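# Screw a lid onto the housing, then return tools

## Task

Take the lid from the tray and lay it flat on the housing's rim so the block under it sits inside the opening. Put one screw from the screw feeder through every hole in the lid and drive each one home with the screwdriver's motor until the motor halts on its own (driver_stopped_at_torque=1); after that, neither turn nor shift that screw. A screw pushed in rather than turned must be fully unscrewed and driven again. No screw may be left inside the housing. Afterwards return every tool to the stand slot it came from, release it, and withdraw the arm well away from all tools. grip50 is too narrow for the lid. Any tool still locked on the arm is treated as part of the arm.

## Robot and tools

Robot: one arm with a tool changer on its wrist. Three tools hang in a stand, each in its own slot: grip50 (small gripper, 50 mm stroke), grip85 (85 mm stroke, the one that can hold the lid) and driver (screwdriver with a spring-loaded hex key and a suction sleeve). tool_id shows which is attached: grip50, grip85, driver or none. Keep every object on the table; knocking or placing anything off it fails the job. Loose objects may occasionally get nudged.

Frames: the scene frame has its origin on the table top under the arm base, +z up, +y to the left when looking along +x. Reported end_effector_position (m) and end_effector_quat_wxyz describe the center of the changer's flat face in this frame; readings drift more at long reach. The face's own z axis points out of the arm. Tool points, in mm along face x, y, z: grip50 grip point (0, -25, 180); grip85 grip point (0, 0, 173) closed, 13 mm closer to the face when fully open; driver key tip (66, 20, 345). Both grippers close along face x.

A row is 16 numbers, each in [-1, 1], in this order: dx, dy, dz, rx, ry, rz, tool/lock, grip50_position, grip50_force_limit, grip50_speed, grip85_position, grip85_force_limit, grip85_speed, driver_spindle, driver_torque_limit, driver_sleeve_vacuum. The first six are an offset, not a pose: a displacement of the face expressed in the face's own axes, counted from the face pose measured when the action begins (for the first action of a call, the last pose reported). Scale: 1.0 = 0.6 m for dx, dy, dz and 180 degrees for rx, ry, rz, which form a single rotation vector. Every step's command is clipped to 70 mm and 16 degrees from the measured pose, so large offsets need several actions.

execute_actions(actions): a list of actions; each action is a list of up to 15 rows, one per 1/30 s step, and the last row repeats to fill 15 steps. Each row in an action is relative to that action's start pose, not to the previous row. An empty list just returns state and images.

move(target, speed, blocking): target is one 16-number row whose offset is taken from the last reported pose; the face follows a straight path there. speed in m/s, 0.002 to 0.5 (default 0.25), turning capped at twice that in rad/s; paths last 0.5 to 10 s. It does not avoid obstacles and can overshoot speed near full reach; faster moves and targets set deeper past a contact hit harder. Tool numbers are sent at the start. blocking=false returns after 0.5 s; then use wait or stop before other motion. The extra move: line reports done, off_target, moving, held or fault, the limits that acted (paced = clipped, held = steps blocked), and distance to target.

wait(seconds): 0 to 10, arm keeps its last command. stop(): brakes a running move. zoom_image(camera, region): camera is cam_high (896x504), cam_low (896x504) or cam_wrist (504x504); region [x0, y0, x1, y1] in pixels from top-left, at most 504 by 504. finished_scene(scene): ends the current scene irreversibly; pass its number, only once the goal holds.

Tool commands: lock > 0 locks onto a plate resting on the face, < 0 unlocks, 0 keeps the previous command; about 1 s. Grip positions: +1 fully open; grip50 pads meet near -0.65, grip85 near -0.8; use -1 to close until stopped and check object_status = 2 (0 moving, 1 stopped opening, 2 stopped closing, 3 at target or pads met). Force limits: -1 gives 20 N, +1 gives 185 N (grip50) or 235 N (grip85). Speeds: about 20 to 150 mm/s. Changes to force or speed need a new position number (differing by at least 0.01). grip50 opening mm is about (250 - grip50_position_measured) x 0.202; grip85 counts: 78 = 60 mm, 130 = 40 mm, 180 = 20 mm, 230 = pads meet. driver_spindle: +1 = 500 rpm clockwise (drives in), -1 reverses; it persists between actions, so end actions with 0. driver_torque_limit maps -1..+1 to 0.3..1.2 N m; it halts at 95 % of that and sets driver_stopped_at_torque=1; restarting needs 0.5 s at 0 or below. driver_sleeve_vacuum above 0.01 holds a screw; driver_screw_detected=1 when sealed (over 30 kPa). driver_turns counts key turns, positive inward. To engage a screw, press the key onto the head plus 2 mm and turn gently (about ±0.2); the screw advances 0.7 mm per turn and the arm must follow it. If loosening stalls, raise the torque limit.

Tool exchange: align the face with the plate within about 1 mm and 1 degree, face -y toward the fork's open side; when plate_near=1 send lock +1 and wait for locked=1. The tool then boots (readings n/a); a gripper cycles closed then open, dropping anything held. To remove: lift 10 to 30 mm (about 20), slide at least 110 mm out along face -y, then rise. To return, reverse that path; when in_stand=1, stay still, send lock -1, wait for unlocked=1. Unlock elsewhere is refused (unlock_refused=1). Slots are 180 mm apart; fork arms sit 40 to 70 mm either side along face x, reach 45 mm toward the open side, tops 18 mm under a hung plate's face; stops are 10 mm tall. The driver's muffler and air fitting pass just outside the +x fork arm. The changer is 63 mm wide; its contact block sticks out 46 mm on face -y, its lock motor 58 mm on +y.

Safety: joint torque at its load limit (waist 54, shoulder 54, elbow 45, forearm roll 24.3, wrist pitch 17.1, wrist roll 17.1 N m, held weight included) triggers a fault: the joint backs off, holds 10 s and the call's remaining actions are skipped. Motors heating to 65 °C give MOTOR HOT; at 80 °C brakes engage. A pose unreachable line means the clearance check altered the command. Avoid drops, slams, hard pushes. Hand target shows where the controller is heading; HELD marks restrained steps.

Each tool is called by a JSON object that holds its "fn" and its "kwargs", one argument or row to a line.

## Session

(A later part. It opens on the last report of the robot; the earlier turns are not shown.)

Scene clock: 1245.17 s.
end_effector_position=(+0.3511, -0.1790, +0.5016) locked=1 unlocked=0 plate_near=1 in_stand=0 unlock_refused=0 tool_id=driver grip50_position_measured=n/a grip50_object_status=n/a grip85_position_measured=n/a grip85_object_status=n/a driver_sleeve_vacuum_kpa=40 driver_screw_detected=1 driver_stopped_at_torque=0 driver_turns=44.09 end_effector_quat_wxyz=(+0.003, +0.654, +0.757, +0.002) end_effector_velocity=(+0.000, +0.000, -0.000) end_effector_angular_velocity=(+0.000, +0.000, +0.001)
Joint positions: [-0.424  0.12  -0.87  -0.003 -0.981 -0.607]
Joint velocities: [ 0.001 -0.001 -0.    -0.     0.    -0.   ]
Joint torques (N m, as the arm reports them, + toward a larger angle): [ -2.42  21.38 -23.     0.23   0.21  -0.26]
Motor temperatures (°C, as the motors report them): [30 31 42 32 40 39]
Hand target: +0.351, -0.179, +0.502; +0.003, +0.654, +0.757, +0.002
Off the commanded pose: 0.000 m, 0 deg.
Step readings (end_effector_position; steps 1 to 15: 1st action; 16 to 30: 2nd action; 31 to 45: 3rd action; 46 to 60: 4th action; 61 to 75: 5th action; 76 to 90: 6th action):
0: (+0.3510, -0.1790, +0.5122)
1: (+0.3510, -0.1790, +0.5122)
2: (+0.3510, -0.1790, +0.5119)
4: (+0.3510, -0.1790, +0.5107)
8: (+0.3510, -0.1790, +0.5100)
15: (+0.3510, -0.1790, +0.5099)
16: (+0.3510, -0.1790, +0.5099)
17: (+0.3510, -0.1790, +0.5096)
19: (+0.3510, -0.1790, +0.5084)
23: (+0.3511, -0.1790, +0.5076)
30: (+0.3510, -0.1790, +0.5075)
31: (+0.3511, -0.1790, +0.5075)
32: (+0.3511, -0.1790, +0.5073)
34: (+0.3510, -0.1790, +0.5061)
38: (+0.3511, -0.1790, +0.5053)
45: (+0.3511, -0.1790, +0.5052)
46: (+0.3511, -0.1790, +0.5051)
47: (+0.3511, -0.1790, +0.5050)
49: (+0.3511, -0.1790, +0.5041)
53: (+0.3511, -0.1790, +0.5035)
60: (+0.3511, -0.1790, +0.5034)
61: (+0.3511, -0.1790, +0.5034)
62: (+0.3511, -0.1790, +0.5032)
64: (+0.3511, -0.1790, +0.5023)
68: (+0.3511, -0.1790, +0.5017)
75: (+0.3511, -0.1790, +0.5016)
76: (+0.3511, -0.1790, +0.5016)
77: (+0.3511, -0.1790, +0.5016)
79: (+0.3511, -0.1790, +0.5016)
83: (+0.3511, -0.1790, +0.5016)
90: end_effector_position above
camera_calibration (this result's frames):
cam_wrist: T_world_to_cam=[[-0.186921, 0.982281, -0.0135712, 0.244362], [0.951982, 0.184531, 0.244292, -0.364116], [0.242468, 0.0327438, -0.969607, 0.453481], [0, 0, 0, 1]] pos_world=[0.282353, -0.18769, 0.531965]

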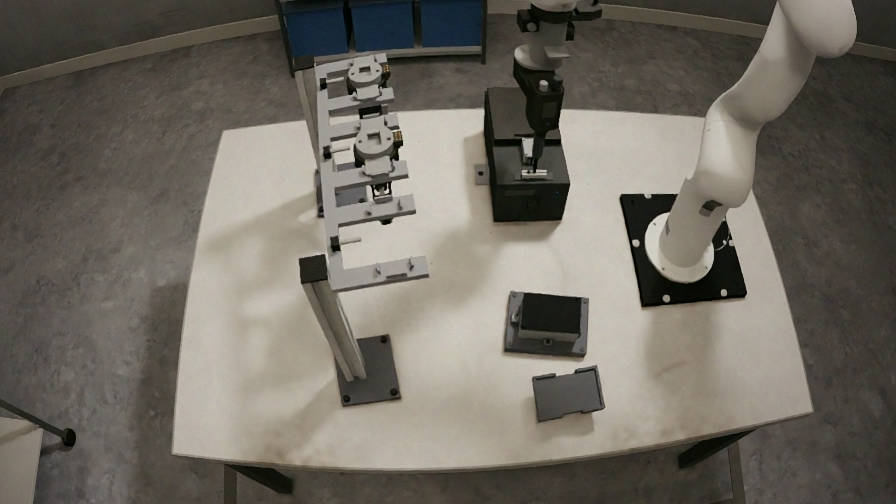

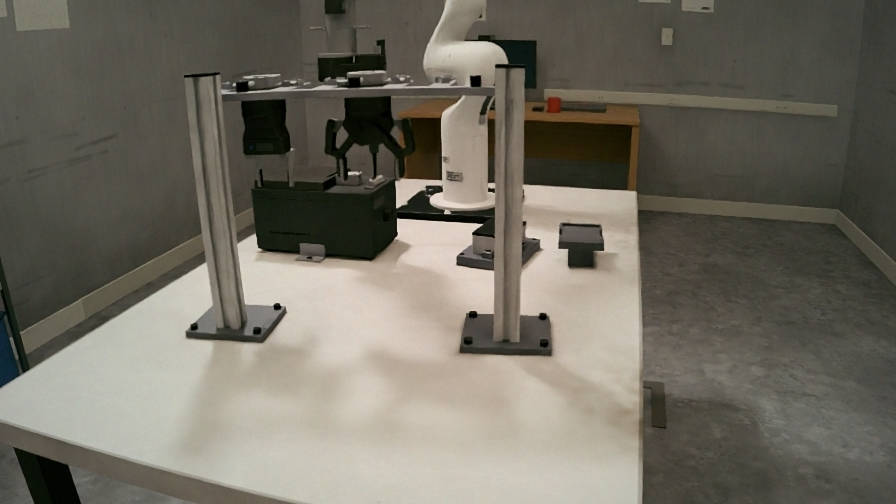

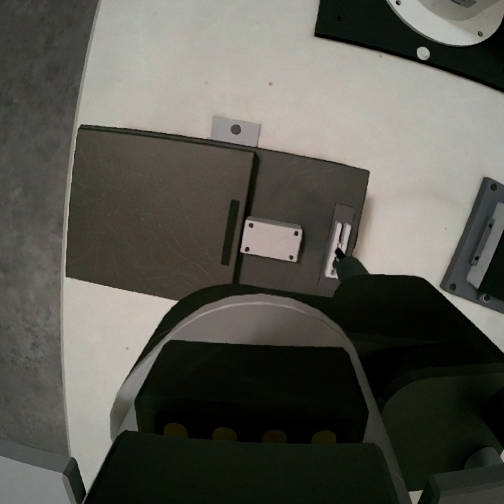

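{"fn": "move", "kwargs": {
  "target": [0,0,-0.08,0,0,0,0,0,0,0,0,0,0,0,-0.5,1],
  "speed": 0.08
}}

{"fn": "move", "kwargs": {
  "target": [0.429,-0.061,0.187,0,0,0,0,0,0,0,0,0,0,0,-0.5,1],
  "speed": 0.2
}}

{"fn": "zoom_image", "kwargs": {
  "camera": "cam_wrist",
  "region": [310,220,360,270]
}}

Scene clock: 1255.57 s.
end_effector_position=(+0.3508, -0.1789, +0.5494) locked=1 unlocked=0 plate_near=1 in_stand=0 unlock_refused=0 tool_id=driver grip50_position_measured=n/a grip50_object_status=n/a grip85_position_measured=n/a grip85_object_status=n/a driver_sleeve_vacuum_kpa=40 driver_screw_detected=1 driver_stopped_at_torque=0 driver_turns=44.09 end_effector_quat_wxyz=(+0.003, +0.654, +0.757, +0.002) end_effector_velocity=(+0.000, -0.001, +0.001) end_effector_angular_velocity=(-0.001, -0.001, -0.001)
Joint positions: [-0.423  0.145 -0.955 -0.003 -1.092 -0.607]
Joint velocities: [-0.001  0.    -0.003 -0.001 -0.001  0.   ]
Joint torques (N m, as the arm reports them, + toward a larger angle): [ -1.86  25.84 -26.49   1.41  -0.17  -0.29]
Motor temperatures (°C, as the motors report them): [30 31 42 32 40 39]
Hand target: +0.351, -0.179, +0.550; +0.003, +0.654, +0.757, +0.002
Off the commanded pose: 0.000 m, 0 deg.
move: done
camera_calibration (this result's frames):
cam_wrist: T_world_to_cam=[[-0.187098, 0.982252, -0.0132492, 0.244747], [0.952034, 0.184633, 0.244013, -0.375341], [0.242128, 0.0330406, -0.969682, 0.500063], [0, 0, 0, 1]] pos_world=[0.282049, -0.187625, 0.579732]

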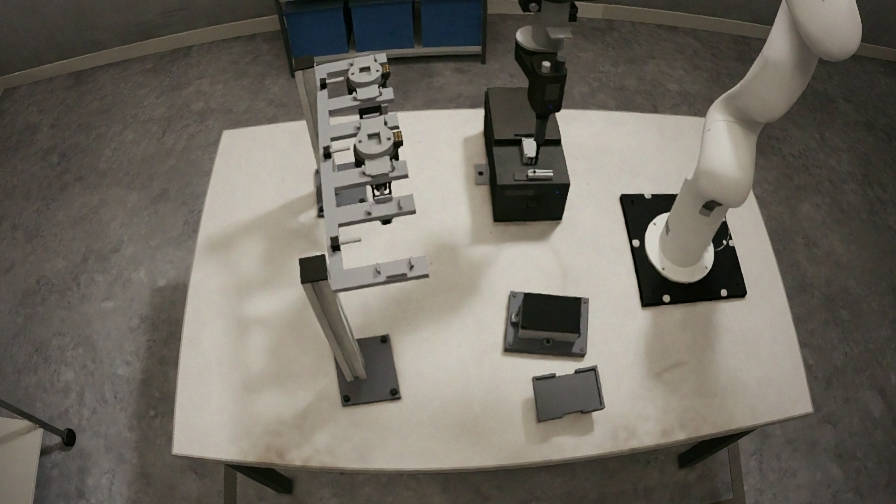

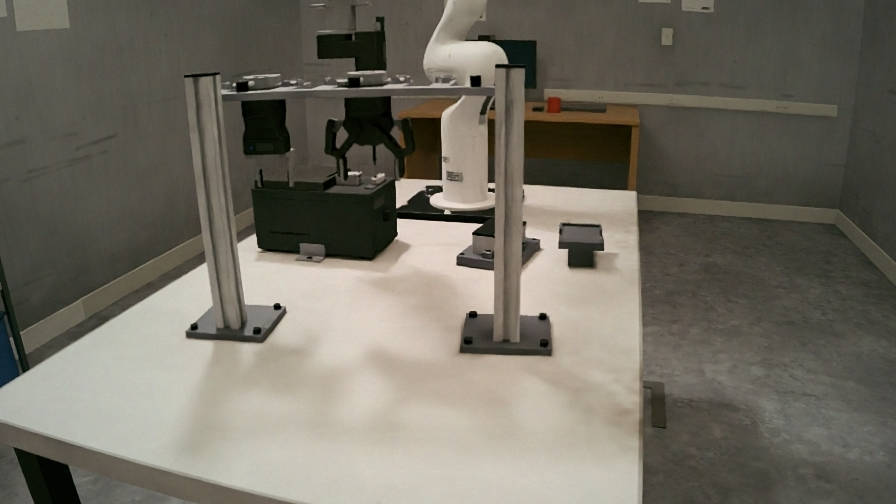

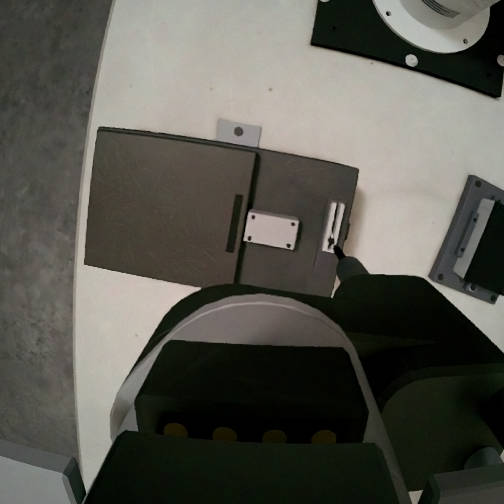

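Scene clock: 1257.47 s.
end_effector_position=(+0.2783, +0.0704, +0.4367) locked=1 unlocked=0 plate_near=1 in_stand=0 unlock_refused=0 tool_id=driver grip50_position_measured=n/a grip50_object_status=n/a grip85_position_measured=n/a grip85_object_status=n/a driver_sleeve_vacuum_kpa=40 driver_screw_detected=1 driver_stopped_at_torque=0 driver_turns=44.09 end_effector_quat_wxyz=(+0.002, +0.654, +0.756, +0.002) end_effector_velocity=(-0.000, +0.001, -0.001) end_effector_angular_velocity=(-0.002, +0.002, -0.000)
Joint positions: [ 0.299  0.361 -0.527 -0.008 -0.884  0.12 ]
Joint velocities: [ 0.004 -0.002  0.001 -0.002 -0.001  0.006]
Joint torques (N m, as the arm reports them, + toward a larger angle): [ -1.76  11.15 -25.79   0.57   0.63  -0.25]
Motor temperatures (°C, as the motors report them): [30 31 42 32 40 39]
Hand target: +0.278, +0.071, +0.437; +0.002, +0.654, +0.756, +0.002
Off the commanded pose: 0.000 m, 0 deg.
move: done
camera_calibration (this result's frames):
cam_wrist: T_world_to_cam=[[-0.186615, 0.982358, -0.0121241, -0.0158491], [0.952285, 0.183908, 0.243578, -0.324699], [0.24151, 0.0339096, -0.969806, 0.400307], [0, 0, 0, 1]] pos_world=[0.20957, 0.0617101, 0.467117]

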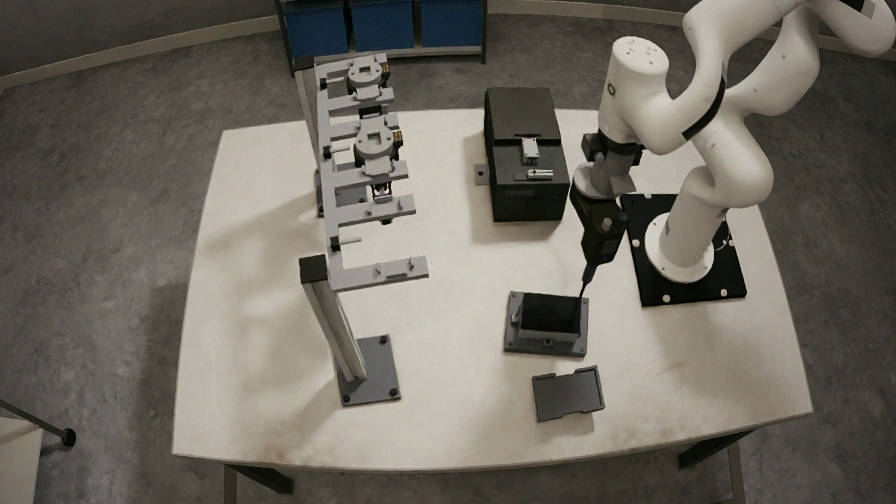

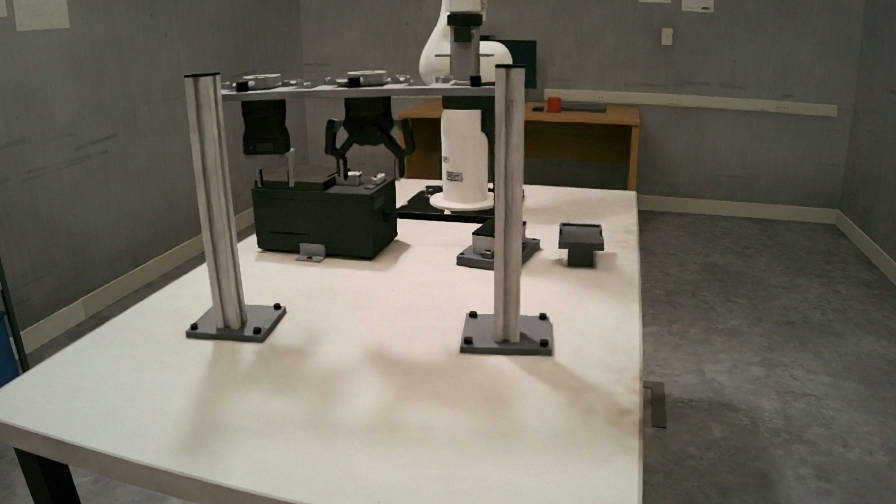

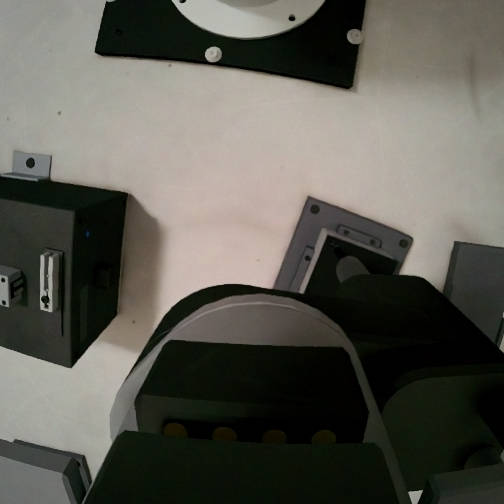

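Region (310, 220, 360, 270) of cam_wrist's 504x504 image, scaled by 10.080, with more detail than that image has.

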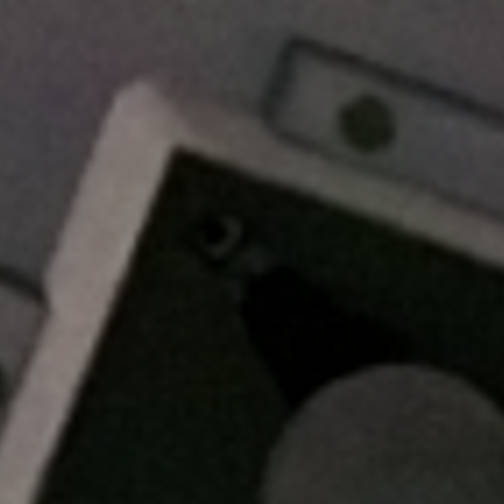

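{"fn": "zoom_image", "kwargs": {
  "camera": "cam_wrist",
  "region": [322,232,347,257]
}}

Region (322, 232, 347, 257) of cam_wrist's 504x504 image, scaled by 20.160, with more detail than that image has.

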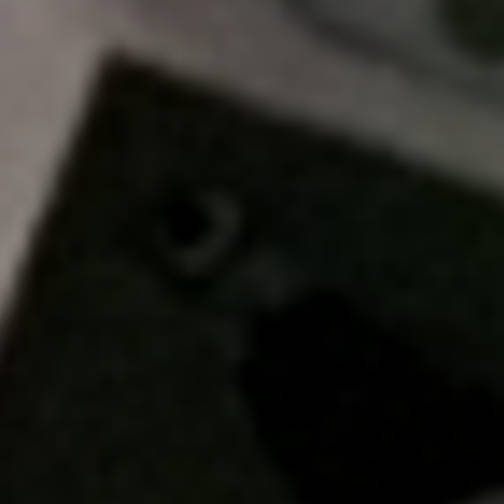

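{"fn": "move", "kwargs": {
  "target": [-0.00145,-0.00145,0,0,0,0,0,0,0,0,0,0,0,0,-0.5,1],
  "speed": 0.01
}}

{"fn": "zoom_image", "kwargs": {
  "camera": "cam_wrist",
  "region": [322,232,347,257]
}}

Scene clock: 1279.77 s.
end_effector_position=(+0.2775, +0.0694, +0.4367) locked=1 unlocked=0 plate_near=1 in_stand=0 unlock_refused=0 tool_id=driver grip50_position_measured=n/a grip50_object_status=n/a grip85_position_measured=n/a grip85_object_status=n/a driver_sleeve_vacuum_kpa=40 driver_screw_detected=1 driver_stopped_at_torque=0 driver_turns=44.09 end_effector_quat_wxyz=(+0.002, +0.654, +0.756, +0.002) end_effector_velocity=(+0.000, -0.000, +0.000) end_effector_angular_velocity=(+0.001, -0.001, -0.000)
Joint positions: [ 0.297  0.364 -0.525 -0.008 -0.885  0.117]
Joint velocities: [-0.001  0.    -0.     0.001  0.    -0.001]
Joint torques (N m, as the arm reports them, + toward a larger angle): [ -1.4   10.2  -25.39   0.94   0.59  -0.15]
Motor temperatures (°C, as the motors report them): [30 31 42 32 40 39]
Hand target: +0.278, +0.069, +0.437; +0.002, +0.654, +0.756, +0.002
Off the commanded pose: 0.000 m, 0 deg.
move: done
camera_calibration (this result's frames):
cam_wrist: T_world_to_cam=[[-0.186614, 0.982358, -0.01213, -0.0150283], [0.952286, 0.183909, 0.243577, -0.323825], [0.241511, 0.0339036, -0.969806, 0.400512], [0, 0, 0, 1]] pos_world=[0.208841, 0.0607386, 0.467113]

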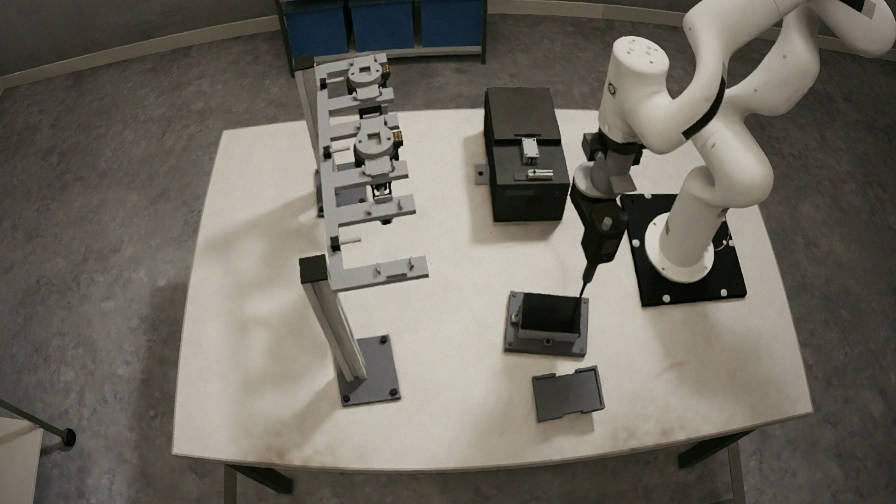

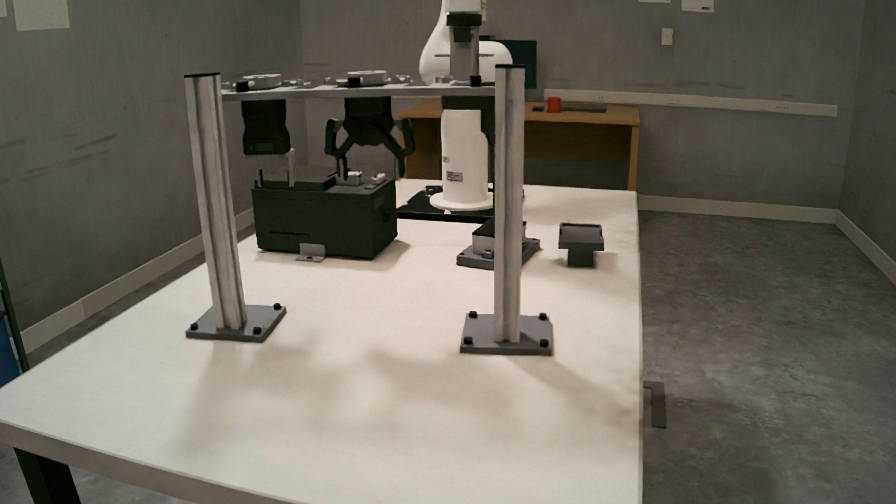

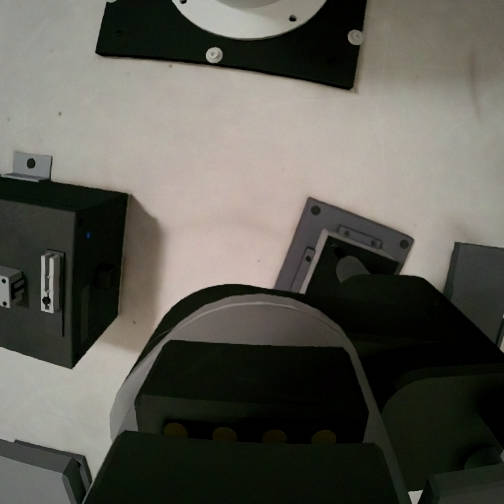

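Region (322, 232, 347, 257) of cam_wrist's 504x504 image, scaled by 20.160, with more detail than that image has.

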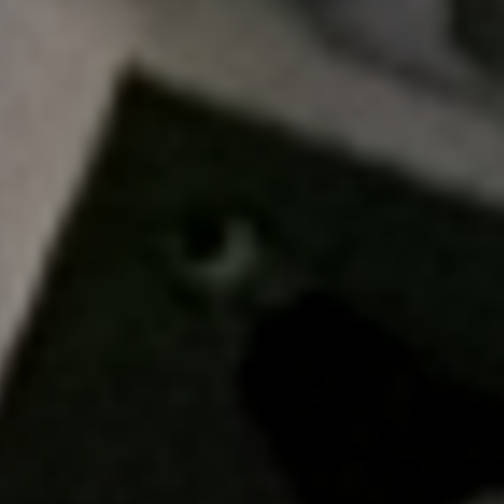

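{"fn": "move", "kwargs": {
  "target": [0,0.0001,0.017,0,0,0,0,0,0,0,0,0,0,0,-0.5,1],
  "speed": 0.02
}}

{"fn": "execute_actions", "kwargs": {
  "actions": [
    [[0,0,0.0025,0,0,0,0,0,0,0,0,0,0,0,-0.5,1]],
    [[0,0,0.0025,0,0,0,0,0,0,0,0,0,0,0,-0.5,1]]
  ]
}}

Scene clock: 1288.73 s.
end_effector_position=(+0.2777, +0.0694, +0.4266) locked=1 unlocked=0 plate_near=1 in_stand=0 unlock_refused=0 tool_id=driver grip50_position_measured=n/a grip50_object_status=n/a grip85_position_measured=n/a grip85_object_status=n/a driver_sleeve_vacuum_kpa=40 driver_screw_detected=1 driver_stopped_at_torque=0 driver_turns=44.09 end_effector_quat_wxyz=(+0.002, +0.654, +0.756, +0.002) end_effector_velocity=(+0.001, +0.000, -0.001) end_effector_angular_velocity=(+0.001, -0.003, -0.000)
Joint positions: [ 0.296  0.352 -0.509 -0.008 -0.857  0.117]
Joint velocities: [-0.    -0.001  0.001  0.001  0.005 -0.001]
Joint torques (N m, as the arm reports them, + toward a larger angle): [ -2.58   9.76 -26.18   0.85   0.51  -0.2 ]
Motor temperatures (°C, as the motors report them): [30 31 42 32 40 39]
Hand target: +0.278, +0.069, +0.427; +0.002, +0.654, +0.756, +0.002
Off the commanded pose: 0.000 m, 0 deg.
move: done
camera_calibration (this result's frames):
cam_wrist: T_world_to_cam=[[-0.186578, 0.982365, -0.01216, -0.0151257], [0.952292, 0.183881, 0.243574, -0.321471], [0.241515, 0.0338656, -0.969806, 0.390671], [0, 0, 0, 1]] pos_world=[0.208959, 0.0607409, 0.456993]

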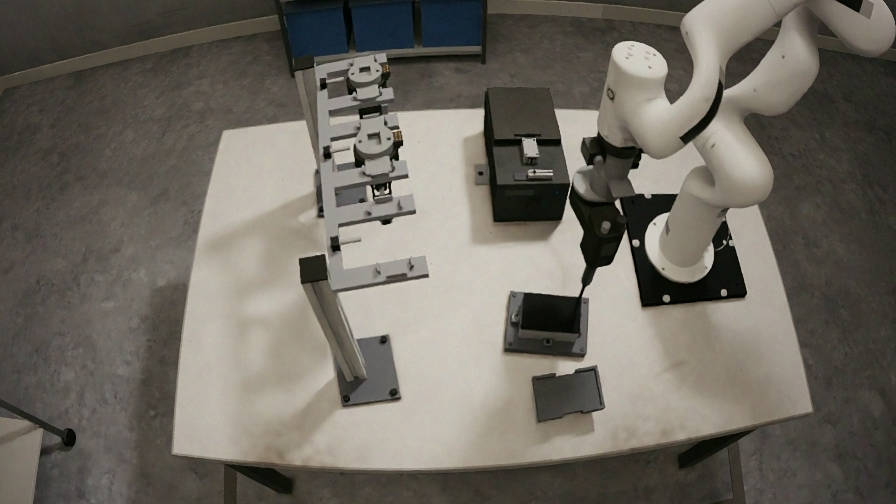

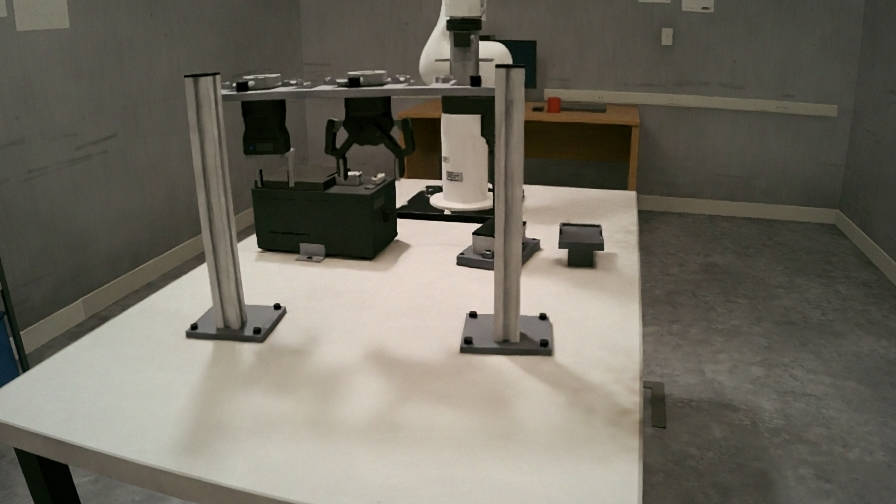

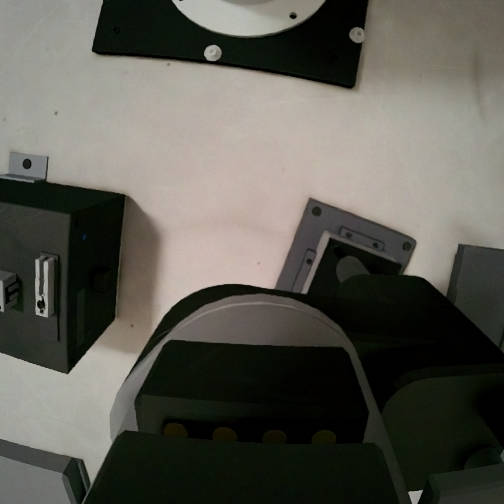

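Scene clock: 1289.73 s.
end_effector_position=(+0.2777, +0.0694, +0.4237) locked=1 unlocked=0 plate_near=1 in_stand=0 unlock_refused=0 tool_id=driver grip50_position_measured=n/a grip50_object_status=n/a grip85_position_measured=n/a grip85_object_status=n/a driver_sleeve_vacuum_kpa=40 driver_screw_detected=1 driver_stopped_at_torque=0 driver_turns=44.09 end_effector_quat_wxyz=(+0.002, +0.654, +0.756, +0.003) end_effector_velocity=(-0.000, -0.000, -0.000) end_effector_angular_velocity=(+0.000, +0.001, -0.001)
Joint positions: [ 0.296  0.348 -0.505 -0.008 -0.849  0.117]
Joint velocities: [-0.     0.     0.001  0.001 -0.     0.001]
Joint torques (N m, as the arm reports them, + toward a larger angle): [ -2.42   8.   -23.92   0.39   0.67  -0.17]
Motor temperatures (°C, as the motors report them): [30 31 42 32 40 39]
Hand target: +0.278, +0.069, +0.424; +0.002, +0.654, +0.756, +0.002
Off the commanded pose: 0.000 m, 0 deg.
Step readings (end_effector_position; steps 1 to 15: 1st action; 16 to 30: 2nd action):
0: (+0.2777, +0.0694, +0.4266)
1: (+0.2777, +0.0694, +0.4266)
2: (+0.2777, +0.0694, +0.4264)
4: (+0.2777, +0.0694, +0.4257)
8: (+0.2776, +0.0694, +0.4251)
15: (+0.2777, +0.0694, +0.4251)
16: (+0.2777, +0.0694, +0.4251)
17: (+0.2777, +0.0694, +0.4249)
19: (+0.2777, +0.0695, +0.4243)
23: (+0.2778, +0.0695, +0.4238)
30: end_effector_position above
camera_calibration (this result's frames):
cam_wrist: T_world_to_cam=[[-0.186548, 0.982371, -0.0121377, -0.0151784], [0.952231, 0.183837, 0.243846, -0.320925], [0.241778, 0.033931, -0.969738, 0.387719], [0, 0, 0, 1]] pos_world=[0.209021, 0.060753, 0.454058]

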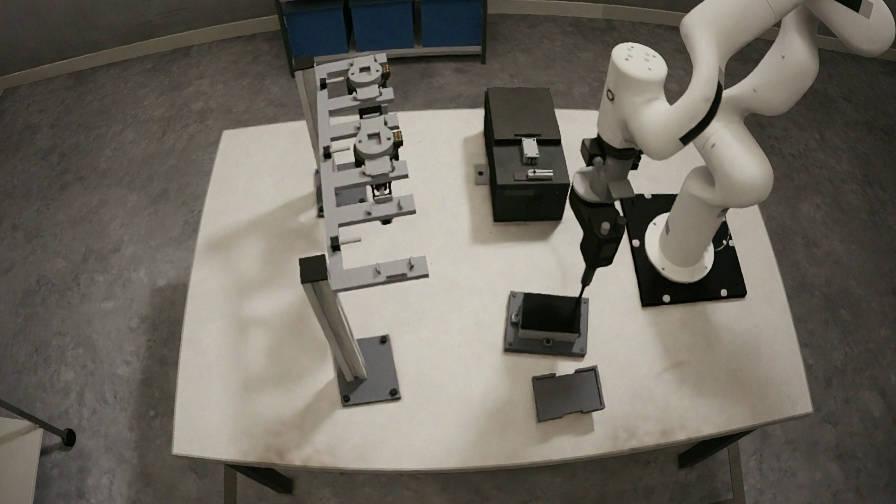

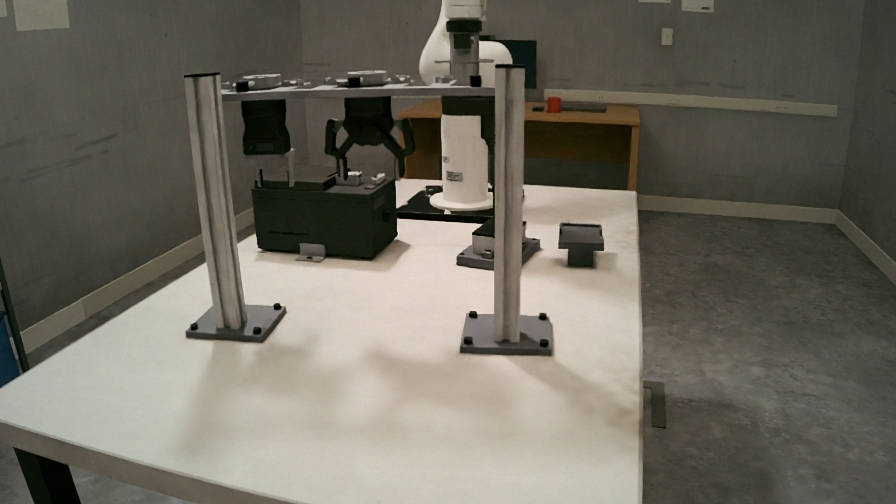

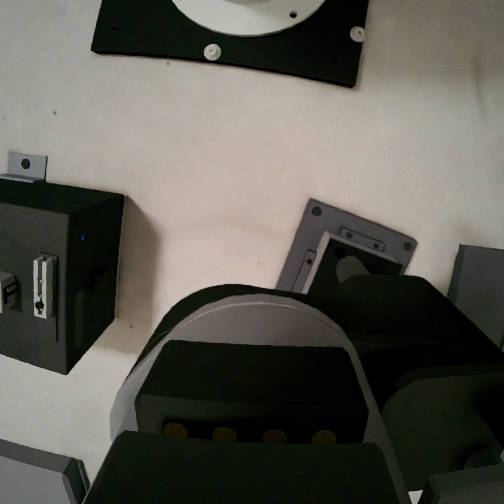

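Vacuum still 40. Continue down carefully.

{"fn": "execute_actions", "kwargs": {
  "actions": [
    [[0,0,0.003,0,0,0,0,0,0,0,0,0,0,0,-0.5,1]]
  ]
}}

{"fn": "execute_actions", "kwargs": {
  "actions": [
    [[0,0,0.003,0,0,0,0,0,0,0,0,0,0,0,-0.5,1]]
  ]
}}

Scene clock: 1294.50 s.
end_effector_position=(+0.2777, +0.0694, +0.4219) locked=1 unlocked=0 plate_near=1 in_stand=0 unlock_refused=0 tool_id=driver grip50_position_measured=n/a grip50_object_status=n/a grip85_position_measured=n/a grip85_object_status=n/a driver_sleeve_vacuum_kpa=40 driver_screw_detected=1 driver_stopped_at_torque=0 driver_turns=44.09 end_effector_quat_wxyz=(+0.002, +0.654, +0.756, +0.003) end_effector_velocity=(-0.000, -0.000, -0.000) end_effector_angular_velocity=(+0.000, +0.000, -0.000)
Joint positions: [ 0.296  0.346 -0.502 -0.008 -0.844  0.117]
Joint velocities: [-0.     0.     0.001  0.     0.    -0.   ]
Joint torques (N m, as the arm reports them, + toward a larger angle): [ -1.73   9.23 -24.16   0.58   0.41  -0.36]
Motor temperatures (°C, as the motors report them): [30 31 42 32 40 39]
Hand target: +0.278, +0.069, +0.422; +0.002, +0.654, +0.756, +0.003
Off the commanded pose: 0.000 m, 0 deg.
Step readings (end_effector_position):
0: (+0.2777, +0.0694, +0.4236)
1: (+0.2777, +0.0694, +0.4236)
2: (+0.2777, +0.0694, +0.4234)
4: (+0.2777, +0.0694, +0.4225)
8: (+0.2777, +0.0694, +0.4220)
15: end_effector_position above
camera_calibration (this result's frames):
cam_wrist: T_world_to_cam=[[-0.186557, 0.982369, -0.0121501, -0.0151877], [0.952251, 0.183852, 0.243754, -0.320452], [0.24169, 0.0339039, -0.969761, 0.386023], [0, 0, 0, 1]] pos_world=[0.209019, 0.0607479, 0.452277]

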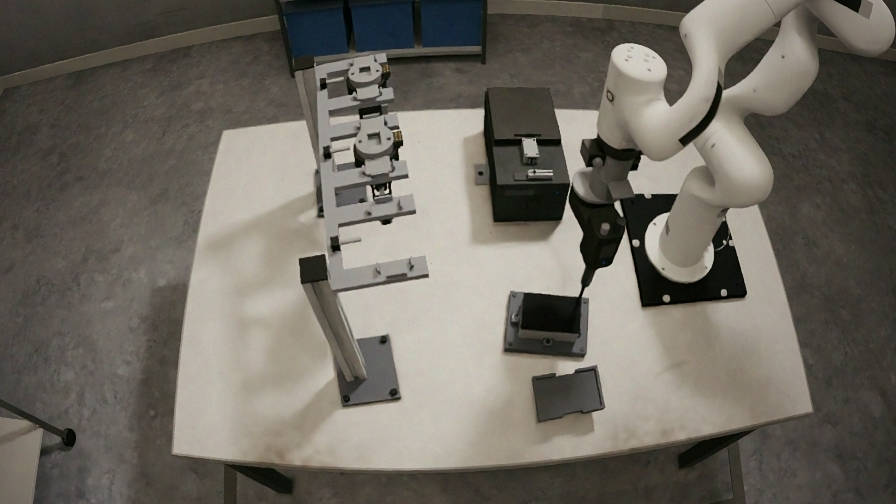

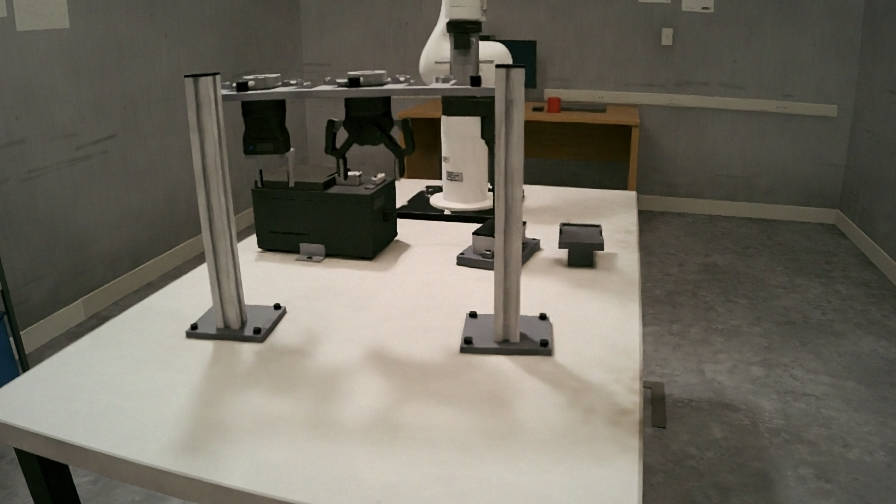

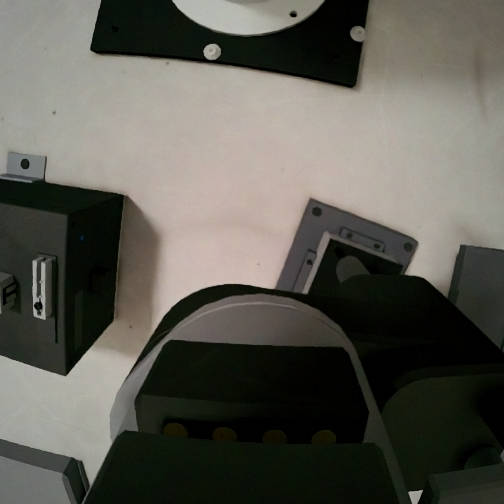

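Scene clock: 1295.00 s.
end_effector_position=(+0.2777, +0.0694, +0.4201) locked=1 unlocked=0 plate_near=1 in_stand=0 unlock_refused=0 tool_id=driver grip50_position_measured=n/a grip50_object_status=n/a grip85_position_measured=n/a grip85_object_status=n/a driver_sleeve_vacuum_kpa=40 driver_screw_detected=1 driver_stopped_at_torque=0 driver_turns=44.09 end_effector_quat_wxyz=(+0.002, +0.654, +0.756, +0.003) end_effector_velocity=(-0.000, +0.000, -0.000) end_effector_angular_velocity=(-0.001, +0.002, +0.000)
Joint positions: [ 0.296  0.344 -0.499 -0.008 -0.839  0.117]
Joint velocities: [ 0.001 -0.     0.001 -0.    -0.002  0.001]
Joint torques (N m, as the arm reports them, + toward a larger angle): [ -1.77   9.18 -23.57   0.54   0.47  -0.33]
Motor temperatures (°C, as the motors report them): [30 31 42 32 40 39]
Hand target: +0.278, +0.069, +0.420; +0.002, +0.654, +0.756, +0.003
Off the commanded pose: 0.000 m, 0 deg.
Step readings (end_effector_position):
0: (+0.2777, +0.0694, +0.4219)
1: (+0.2777, +0.0694, +0.4219)
2: (+0.2778, +0.0694, +0.4217)
4: (+0.2777, +0.0694, +0.4208)
8: (+0.2777, +0.0694, +0.4202)
15: end_effector_position above
camera_calibration (this result's frames):
cam_wrist: T_world_to_cam=[[-0.186553, 0.98237, -0.0121523, -0.0152065], [0.952248, 0.183848, 0.24377, -0.320039], [0.241706, 0.0339039, -0.969757, 0.384291], [0, 0, 0, 1]] pos_world=[0.209034, 0.0607481, 0.4505]

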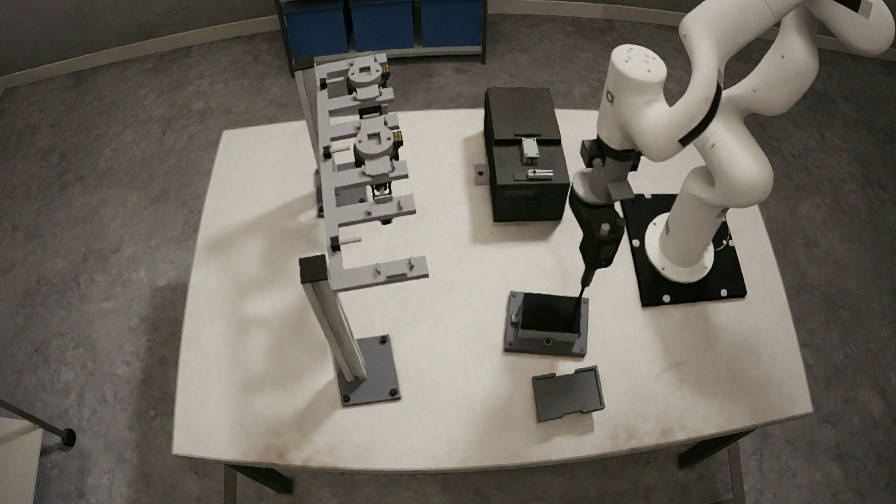

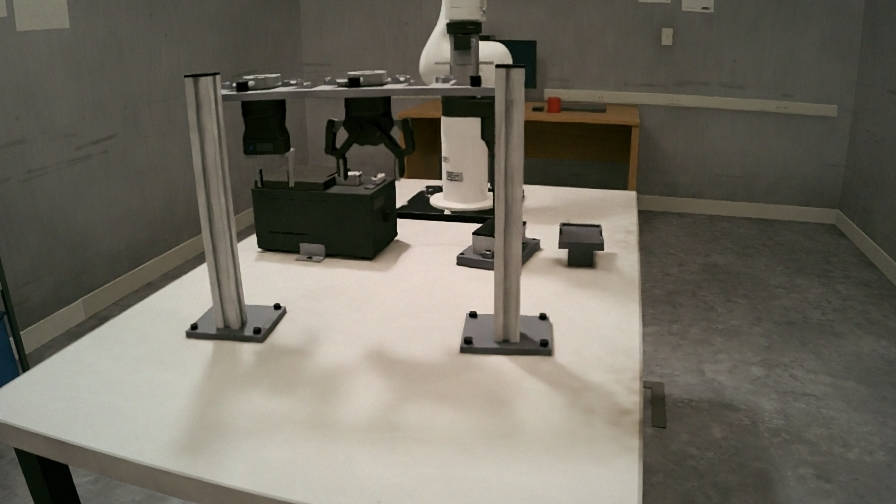

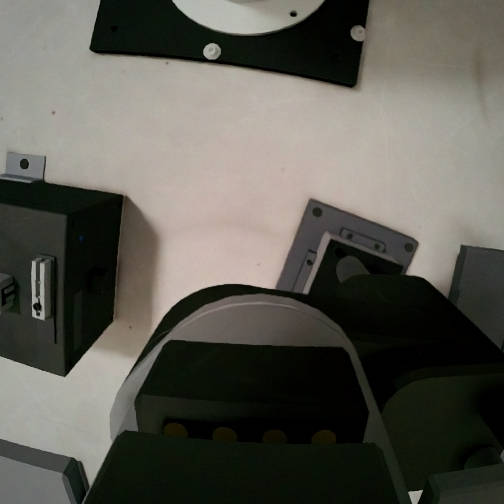

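{"fn": "execute_actions", "kwargs": {
  "actions": [
    [[0,0,0.001,0,0,0,0,0,0,0,0,0,0,0.2,-0.5,1]],
    [[0,0,0.001,0,0,0,0,0,0,0,0,0,0,0.2,-0.5,1]],
    [[0,0,0.001,0,0,0,0,0,0,0,0,0,0,0.2,-0.5,1]],
    [[0,0,0.001,0,0,0,0,0,0,0,0,0,0,0.2,-0.5,1]],
    [[0,0,0.001,0,0,0,0,0,0,0,0,0,0,0.2,-0.5,1]],
    [[0,0,0.0003,0,0,0,0,0,0,0,0,0,0,0,-0.5,1]]
  ]
}}

Scene clock: 1305.50 s.
end_effector_position=(+0.2779, +0.0695, +0.4170) locked=1 unlocked=0 plate_near=1 in_stand=0 unlock_refused=0 tool_id=driver grip50_position_measured=n/a grip50_object_status=n/a grip85_position_measured=n/a grip85_object_status=n/a driver_sleeve_vacuum_kpa=29 driver_screw_detected=0 driver_stopped_at_torque=0 driver_turns=48.20 end_effector_quat_wxyz=(+0.002, +0.654, +0.756, +0.003) end_effector_velocity=(-0.000, +0.000, +0.000) end_effector_angular_velocity=(+0.000, +0.002, -0.001)
Joint positions: [ 0.296  0.339 -0.495 -0.009 -0.83   0.117]
Joint velocities: [ 0.001 -0.    -0.     0.001 -0.002  0.001]
Joint torques (N m, as the arm reports them, + toward a larger angle): [ -2.35   8.65 -22.58   0.31  -0.63  -0.41]
Motor temperatures (°C, as the motors report them): [30 31 42 32 40 39]
Hand target: +0.278, +0.069, +0.417; +0.002, +0.654, +0.756, +0.003
Off the commanded pose: 0.000 m, 0 deg.
Step readings (end_effector_position; steps 1 to 15: 1st action; 16 to 30: 2nd action; 31 to 45: 3rd action; 46 to 60: 4th action; 61 to 75: 5th action; 76 to 90: 6th action):
0: (+0.2777, +0.0694, +0.4201)
1: (+0.2777, +0.0694, +0.4201)
2: (+0.2777, +0.0694, +0.4200)
4: (+0.2777, +0.0694, +0.4197)
8: (+0.2777, +0.0694, +0.4195)
15: (+0.2777, +0.0694, +0.4195)
16: (+0.2777, +0.0694, +0.4195)
17: (+0.2778, +0.0694, +0.4194)
19: (+0.2778, +0.0694, +0.4192)
23: (+0.2778, +0.0694, +0.4189)
30: (+0.2778, +0.0694, +0.4189)
31: (+0.2777, +0.0694, +0.4189)
32: (+0.2778, +0.0694, +0.4189)
34: (+0.2778, +0.0695, +0.4184)
38: (+0.2779, +0.0695, +0.4183)
45: (+0.2778, +0.0694, +0.4183)
46: (+0.2778, +0.0694, +0.4183)
47: (+0.2778, +0.0694, +0.4183)
49: (+0.2778, +0.0694, +0.4180)
53: (+0.2779, +0.0695, +0.4178)
60: (+0.2778, +0.0694, +0.4178)
61: (+0.2778, +0.0695, +0.4178)
62: (+0.2779, +0.0694, +0.4177)
64: (+0.2778, +0.0694, +0.4174)
68: (+0.2778, +0.0694, +0.4172)
75: (+0.2778, +0.0695, +0.4172)
76: (+0.2779, +0.0695, +0.4172)
77: (+0.2779, +0.0695, +0.4172)
79: (+0.2779, +0.0695, +0.4171)
83: (+0.2779, +0.0695, +0.4170)
90: end_effector_position above
camera_calibration (this result's frames):
cam_wrist: T_world_to_cam=[[-0.186491, 0.982381, -0.012162, -0.0152465], [0.952141, 0.183774, 0.244243, -0.31955], [0.242175, 0.0339691, -0.969638, 0.381063], [0, 0, 0, 1]] pos_world=[0.20913, 0.0607584, 0.447356]

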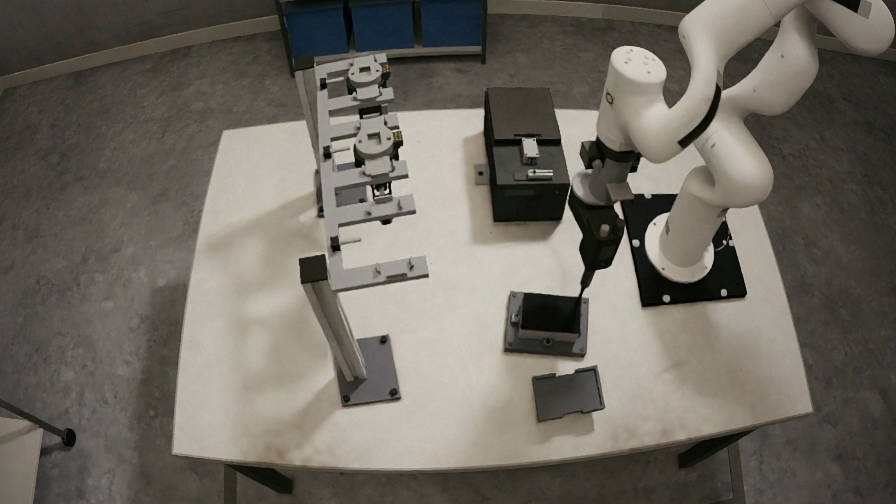

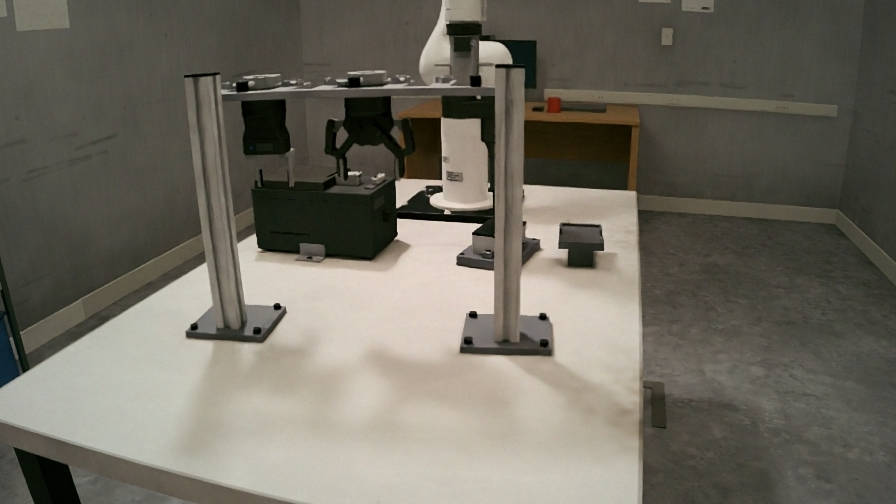

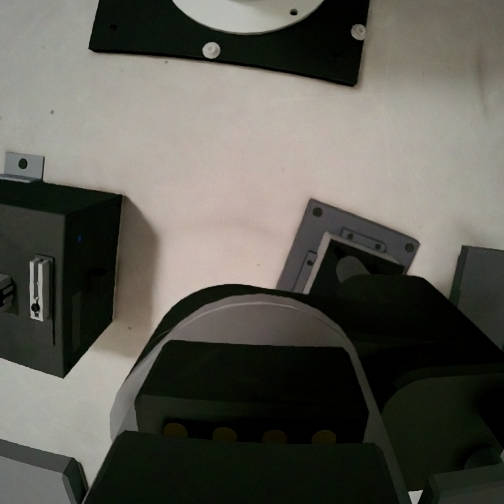

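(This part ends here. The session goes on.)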